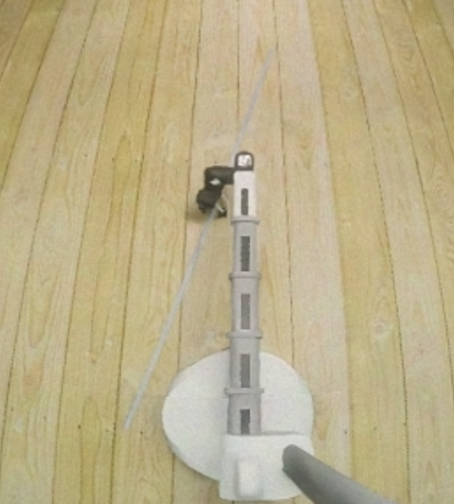

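>>> execute_actions(actions=[{"r2":{"joints":{"arm_m":0.549,"lift_m":0.129},"pace":"slow"}}], cameras=[])

>>> execute_actions(actions=[{"r2":{"joints":{"gripper_m":-0.038}}}], cameras=[])

>>> execute_actions(actions=[{"r2":{"joints":{"lift_m":0.4},"pace":"slow"}}], cameras=["r2_head_camera"])

>>> execute_actions(actions=[{"r2":{"joints":{"arm_m":0.2},"pace":"slow"}}], cameras=["r2_head_camera"])

Scene clock: 264.00 s.
r1.base_odometry: x=+0.315 y=-0.491 heading=-1.540 (m, m, rad; r1's odometry frame)
r1.turned_by_wheels: +0.000 (rad since the last result)
r1.turned_by_imu: -0.001 (rad since the last result)
r1.base_tilt: forward=+0.0 right=+0.7 (deg)
r1.lidar_m: 1.09 1.14 1.72 2.33 2.44 3.16 3.04 3.13 2.47 2.35 1.84 1.18
r1.base_status: not commanded
r1.joint_positions: lift_m=+0.500 arm_m=+0.149 wrist_yaw_rad=+3.140 wrist_pitch_rad=+1.570 wrist_roll_rad=+0.000 gripper_m=+0.100
r1.joint_status: not commanded
r1.motor_effort: lift_m=+20(20) arm_m=+7(7) wrist_yaw_rad=+2(2) wrist_pitch_rad=+0(0) wrist_roll_rad=-1(1) gripper_m=-3(4) wheel_0=+0(1) wheel_1=-2(2) wheel_2=+1(1) (%)
r1.hand_pose: x=+0.3196 y=+0.0874 z=+0.3896 quat_wxyz=(+0.001, -0.707, +0.001, +0.707) (m; r1's base frame)
r1.wrist_depth_mm: 585 387 394 397 621 627 634 / 591 389 394 399 621 627 634 / 591 597 418 609 621 627 640 / 591 597 603 609 621 627 634 / 585 597 603 609 615 627 640 / 591 591 597 609 199 627 627 / 585 591 603 137 615 621 634
r2.base_odometry: x=+0.072 y=-1.006 heading=+1.910 (m, m, rad; r2's odometry frame)
r2.turned_by_wheels: +0.000 (rad since the last result)
r2.turned_by_imu: +0.001 (rad since the last result)
r2.base_tilt: forward=-0.7 right=-0.2 (deg)
r2.lidar_m: 2.35 2.59 2.36 2.27 2.38 1.83 1.75 1.84 2.53 2.45 2.51 2.53
r2.base_status: not commanded
r2.joint_positions: lift_m=+0.130 arm_m=+0.547 wrist_yaw_rad=+3.144 wrist_pitch_rad=+1.558 wrist_roll_rad=+0.310 gripper_m=+0.045
r2.joint_status: all done
r2.on_its_own: wrist_pitch_rad is at rest, and its effort (+36) is outside its rest range (-23 to +23)
r2.motor_effort: lift_m=+12(19) arm_m=+11(12) wrist_yaw_rad=-10(11) wrist_pitch_rad=+36(36) wrist_roll_rad=+1(1) gripper_m=-3(2) wheel_0=+4(4) wheel_1=-3(4) wheel_2=+0(0) (%)
r2.hand_pose: x=+0.7139 y=+0.0874 z=+0.0193 quat_wxyz=(+0.108, -0.694, +0.109, +0.703) (m; r2's base frame)
r2.wrist_depth_mm: 250 249 248 246 245 245 - / 247 248 247 245 244 243 243 / 247 245 245 246 244 243 242 / 246 245 244 243 243 241 241 / 245 244 243 241 241 240 241 / 244 243 195 241 196 239 238 / 242 243 240 135 239 238 -
pictures: none
No camera images: the call's "cameras" was empty. Leave "cameras" out to get every camera's image.

Scene clock: 265.53 s.
r1.base_odometry: x=+0.315 y=-0.491 heading=-1.540 (m, m, rad; r1's odometry frame)
r1.turned_by_wheels: +0.000 (rad since the last result)
r1.turned_by_imu: +0.000 (rad since the last result)
r1.base_tilt: forward=+0.1 right=+0.7 (deg)
r1.lidar_m: 1.09 1.15 1.74 2.32 2.44 3.15 3.04 3.13 2.48 2.34 1.85 1.17
r1.base_status: not commanded
r1.joint_positions: lift_m=+0.500 arm_m=+0.149 wrist_yaw_rad=+3.140 wrist_pitch_rad=+1.570 wrist_roll_rad=+0.000 gripper_m=+0.100
r1.joint_status: not commanded
r1.motor_effort: lift_m=+20(20) arm_m=+7(7) wrist_yaw_rad=+3(1) wrist_pitch_rad=+0(1) wrist_roll_rad=+0(0) gripper_m=+1(1) wheel_0=+1(1) wheel_1=-2(2) wheel_2=+1(1) (%)
r1.hand_pose: x=+0.3196 y=+0.0874 z=+0.3896 quat_wxyz=(+0.001, -0.707, +0.001, +0.707) (m; r1's base frame)
r1.wrist_depth_mm: 591 389 394 399 621 627 634 / 591 392 394 399 615 634 640 / 591 597 418 609 621 621 634 / 585 597 603 615 627 627 634 / 591 591 603 609 615 634 634 / 591 591 603 609 200 627 634 / 591 591 603 137 621 621 640
r2.base_odometry: x=+0.072 y=-1.006 heading=+1.910 (m, m, rad; r2's odometry frame)
r2.turned_by_wheels: +0.000 (rad since the last result)
r2.turned_by_imu: +0.000 (rad since the last result)
r2.base_tilt: forward=-0.7 right=-0.2 (deg)
r2.lidar_m: 2.34 2.61 2.32 2.25 2.38 1.82 1.75 1.84 2.53 2.45 2.53 2.51
r2.base_status: not commanded
r2.joint_positions: lift_m=+0.129 arm_m=+0.548 wrist_yaw_rad=+3.140 wrist_pitch_rad=+1.570 wrist_roll_rad=+0.310 gripper_m=-0.037
r2.joint_status: all done
r2.motor_effort: lift_m=+19(19) arm_m=+8(11) wrist_yaw_rad=+0(11) wrist_pitch_rad=+0(36) wrist_roll_rad=+1(1) gripper_m=-24(25) wheel_0=+5(4) wheel_1=-3(3) wheel_2=+0(0) (%)
r2.hand_pose: x=+0.7184 y=+0.0874 z=+0.0187 quat_wxyz=(+0.110, -0.698, +0.110, +0.699) (m; r2's base frame)
r2.wrist_depth_mm: 244 241 242 241 240 238 - / 242 241 242 239 239 238 237 / 243 240 241 239 237 237 238 / 241 240 239 238 238 238 236 / 241 239 240 238 238 237 236 / 240 240 180 205 181 236 236 / 241 237 239 213 237 236 -
pictures: none
No camera images: the call's "cameras" was empty. Leave "cameras" out to get every camera's image.

Scene clock: 268.37 s.
r1.base_odometry: x=+0.315 y=-0.491 heading=-1.540 (m, m, rad; r1's odometry frame)
r1.turned_by_wheels: +0.000 (rad since the last result)
r1.turned_by_imu: -0.001 (rad since the last result)
r1.base_tilt: forward=+0.2 right=+0.7 (deg)
r1.lidar_m: 1.09 1.16 1.67 2.33 2.43 3.16 3.02 3.10 2.46 2.35 1.84 1.15
r1.base_status: not commanded
r1.joint_positions: lift_m=+0.500 arm_m=+0.149 wrist_yaw_rad=+3.140 wrist_pitch_rad=+1.570 wrist_roll_rad=+0.000 gripper_m=+0.100
r1.joint_status: not commanded
r1.motor_effort: lift_m=+20(20) arm_m=+7(7) wrist_yaw_rad=+1(0) wrist_pitch_rad=+0(1) wrist_roll_rad=-1(0) gripper_m=-1(0) wheel_0=+0(1) wheel_1=-2(2) wheel_2=+1(1) (%)
r1.hand_pose: x=+0.3196 y=+0.0874 z=+0.3896 quat_wxyz=(+0.001, -0.707, +0.001, +0.707) (m; r1's base frame)
r1.wrist_depth_mm: 585 389 394 399 615 621 634 / 585 389 394 399 621 627 640 / 591 597 418 609 615 634 634 / 597 603 603 609 615 621 634 / 591 597 603 609 621 621 627 / 591 591 597 609 199 627 634 / 591 591 603 137 615 627 634
r2.base_odometry: x=+0.072 y=-1.006 heading=+1.910 (m, m, rad; r2's odometry frame)
r2.turned_by_wheels: +0.000 (rad since the last result)
r2.turned_by_imu: +0.001 (rad since the last result)
r2.base_tilt: forward=-0.7 right=-0.2 (deg)
r2.lidar_m: 0.53 0.33 0.27 0.32 2.35 1.82 1.74 1.85 2.53 2.45 2.54 2.50
r2.base_status: not commanded
r2.joint_positions: lift_m=+0.400 arm_m=+0.548 wrist_yaw_rad=+3.140 wrist_pitch_rad=+1.570 wrist_roll_rad=+0.310 gripper_m=-0.037
r2.joint_status: all done
r2.motor_effort: lift_m=+25(25) arm_m=+8(8) wrist_yaw_rad=+0(0) wrist_pitch_rad=+0(0) wrist_roll_rad=+1(1) gripper_m=-25(24) wheel_0=+5(4) wheel_1=-3(3) wheel_2=+0(0) (%)
r2.hand_pose: x=+0.7184 y=+0.0874 z=+0.2893 quat_wxyz=(+0.110, -0.698, +0.110, +0.699) (m; r2's base frame)
r2.wrist_depth_mm: 517 508 517 508 508 508 508 / 517 512 508 504 508 508 508 / 517 512 508 504 512 508 504 / 512 512 508 508 508 508 508 / 512 512 504 508 504 508 500 / 508 508 180 205 180 500 504 / 512 508 504 213 504 500 500
pictures: r2_head_camera
Images, in order (width x height): r2_head_camera 420x560.

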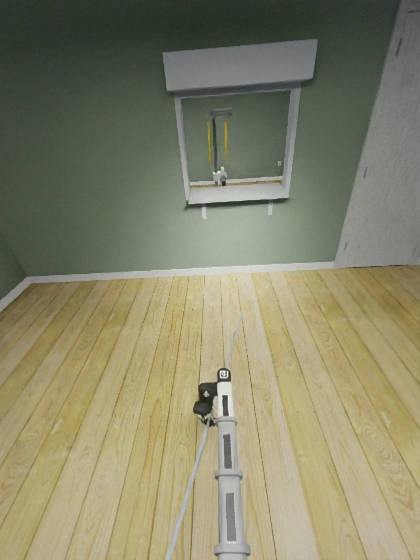

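Scene clock: 273.13 s.
r1.base_odometry: x=+0.315 y=-0.491 heading=-1.540 (m, m, rad; r1's odometry frame)
r1.turned_by_wheels: +0.000 (rad since the last result)
r1.turned_by_imu: -0.001 (rad since the last result)
r1.base_tilt: forward=+0.2 right=+0.8 (deg)
r1.lidar_m: 1.08 1.15 1.72 2.34 2.42 3.17 3.05 3.13 2.47 2.33 1.81 1.20
r1.base_status: not commanded
r1.joint_positions: lift_m=+0.500 arm_m=+0.149 wrist_yaw_rad=+3.140 wrist_pitch_rad=+1.570 wrist_roll_rad=+0.000 gripper_m=+0.100
r1.joint_status: not commanded
r1.motor_effort: lift_m=+21(20) arm_m=+7(7) wrist_yaw_rad=+2(1) wrist_pitch_rad=+0(1) wrist_roll_rad=+0(0) gripper_m=-3(2) wheel_0=+1(1) wheel_1=-2(2) wheel_2=+1(1) (%)
r1.hand_pose: x=+0.3196 y=+0.0874 z=+0.3896 quat_wxyz=(+0.001, -0.707, +0.001, +0.707) (m; r1's base frame)
r1.wrist_depth_mm: 591 387 392 399 615 627 640 / 591 389 394 399 621 627 640 / 585 597 415 609 621 627 634 / 591 591 609 609 621 627 634 / 585 597 603 609 621 627 634 / 585 591 603 609 199 621 640 / 585 591 603 137 621 627 634
r2.base_odometry: x=+0.072 y=-1.006 heading=+1.910 (m, m, rad; r2's odometry frame)
r2.turned_by_wheels: +0.000 (rad since the last result)
r2.turned_by_imu: +0.001 (rad since the last result)
r2.base_tilt: forward=-0.7 right=-0.2 (deg)
r2.lidar_m: 0.49 2.59 2.33 2.24 0.36 0.43 1.74 1.85 2.53 2.44 2.50 2.51
r2.base_status: not commanded
r2.joint_positions: lift_m=+0.400 arm_m=+0.201 wrist_yaw_rad=+3.140 wrist_pitch_rad=+1.570 wrist_roll_rad=+0.310 gripper_m=-0.037
r2.joint_status: all done
r2.motor_effort: lift_m=+25(25) arm_m=-8(9) wrist_yaw_rad=+0(0) wrist_pitch_rad=-1(1) wrist_roll_rad=+0(1) gripper_m=-25(24) wheel_0=+4(4) wheel_1=-3(3) wheel_2=+0(0) (%)
r2.hand_pose: x=+0.3724 y=+0.0874 z=+0.2893 quat_wxyz=(+0.110, -0.698, +0.110, +0.699) (m; r2's base frame)
r2.wrist_depth_mm: 300 298 300 330 512 512 508 / 301 301 322 439 508 508 508 / 512 377 512 508 508 512 504 / 512 508 512 508 512 508 504 / 512 517 512 508 504 504 504 / 512 512 180 205 180 508 500 / 508 508 512 212 504 504 496
pictures: r2_head_camera
Images, in order (width x height): r2_head_camera 420x560.

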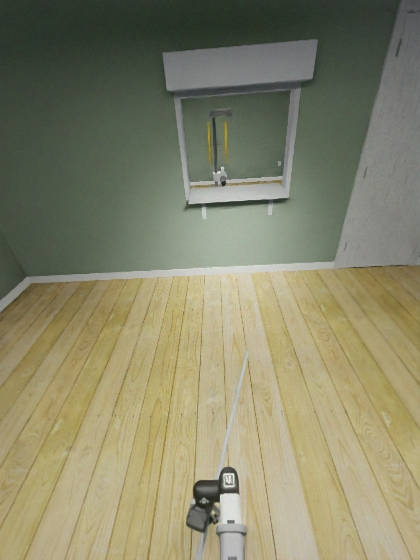

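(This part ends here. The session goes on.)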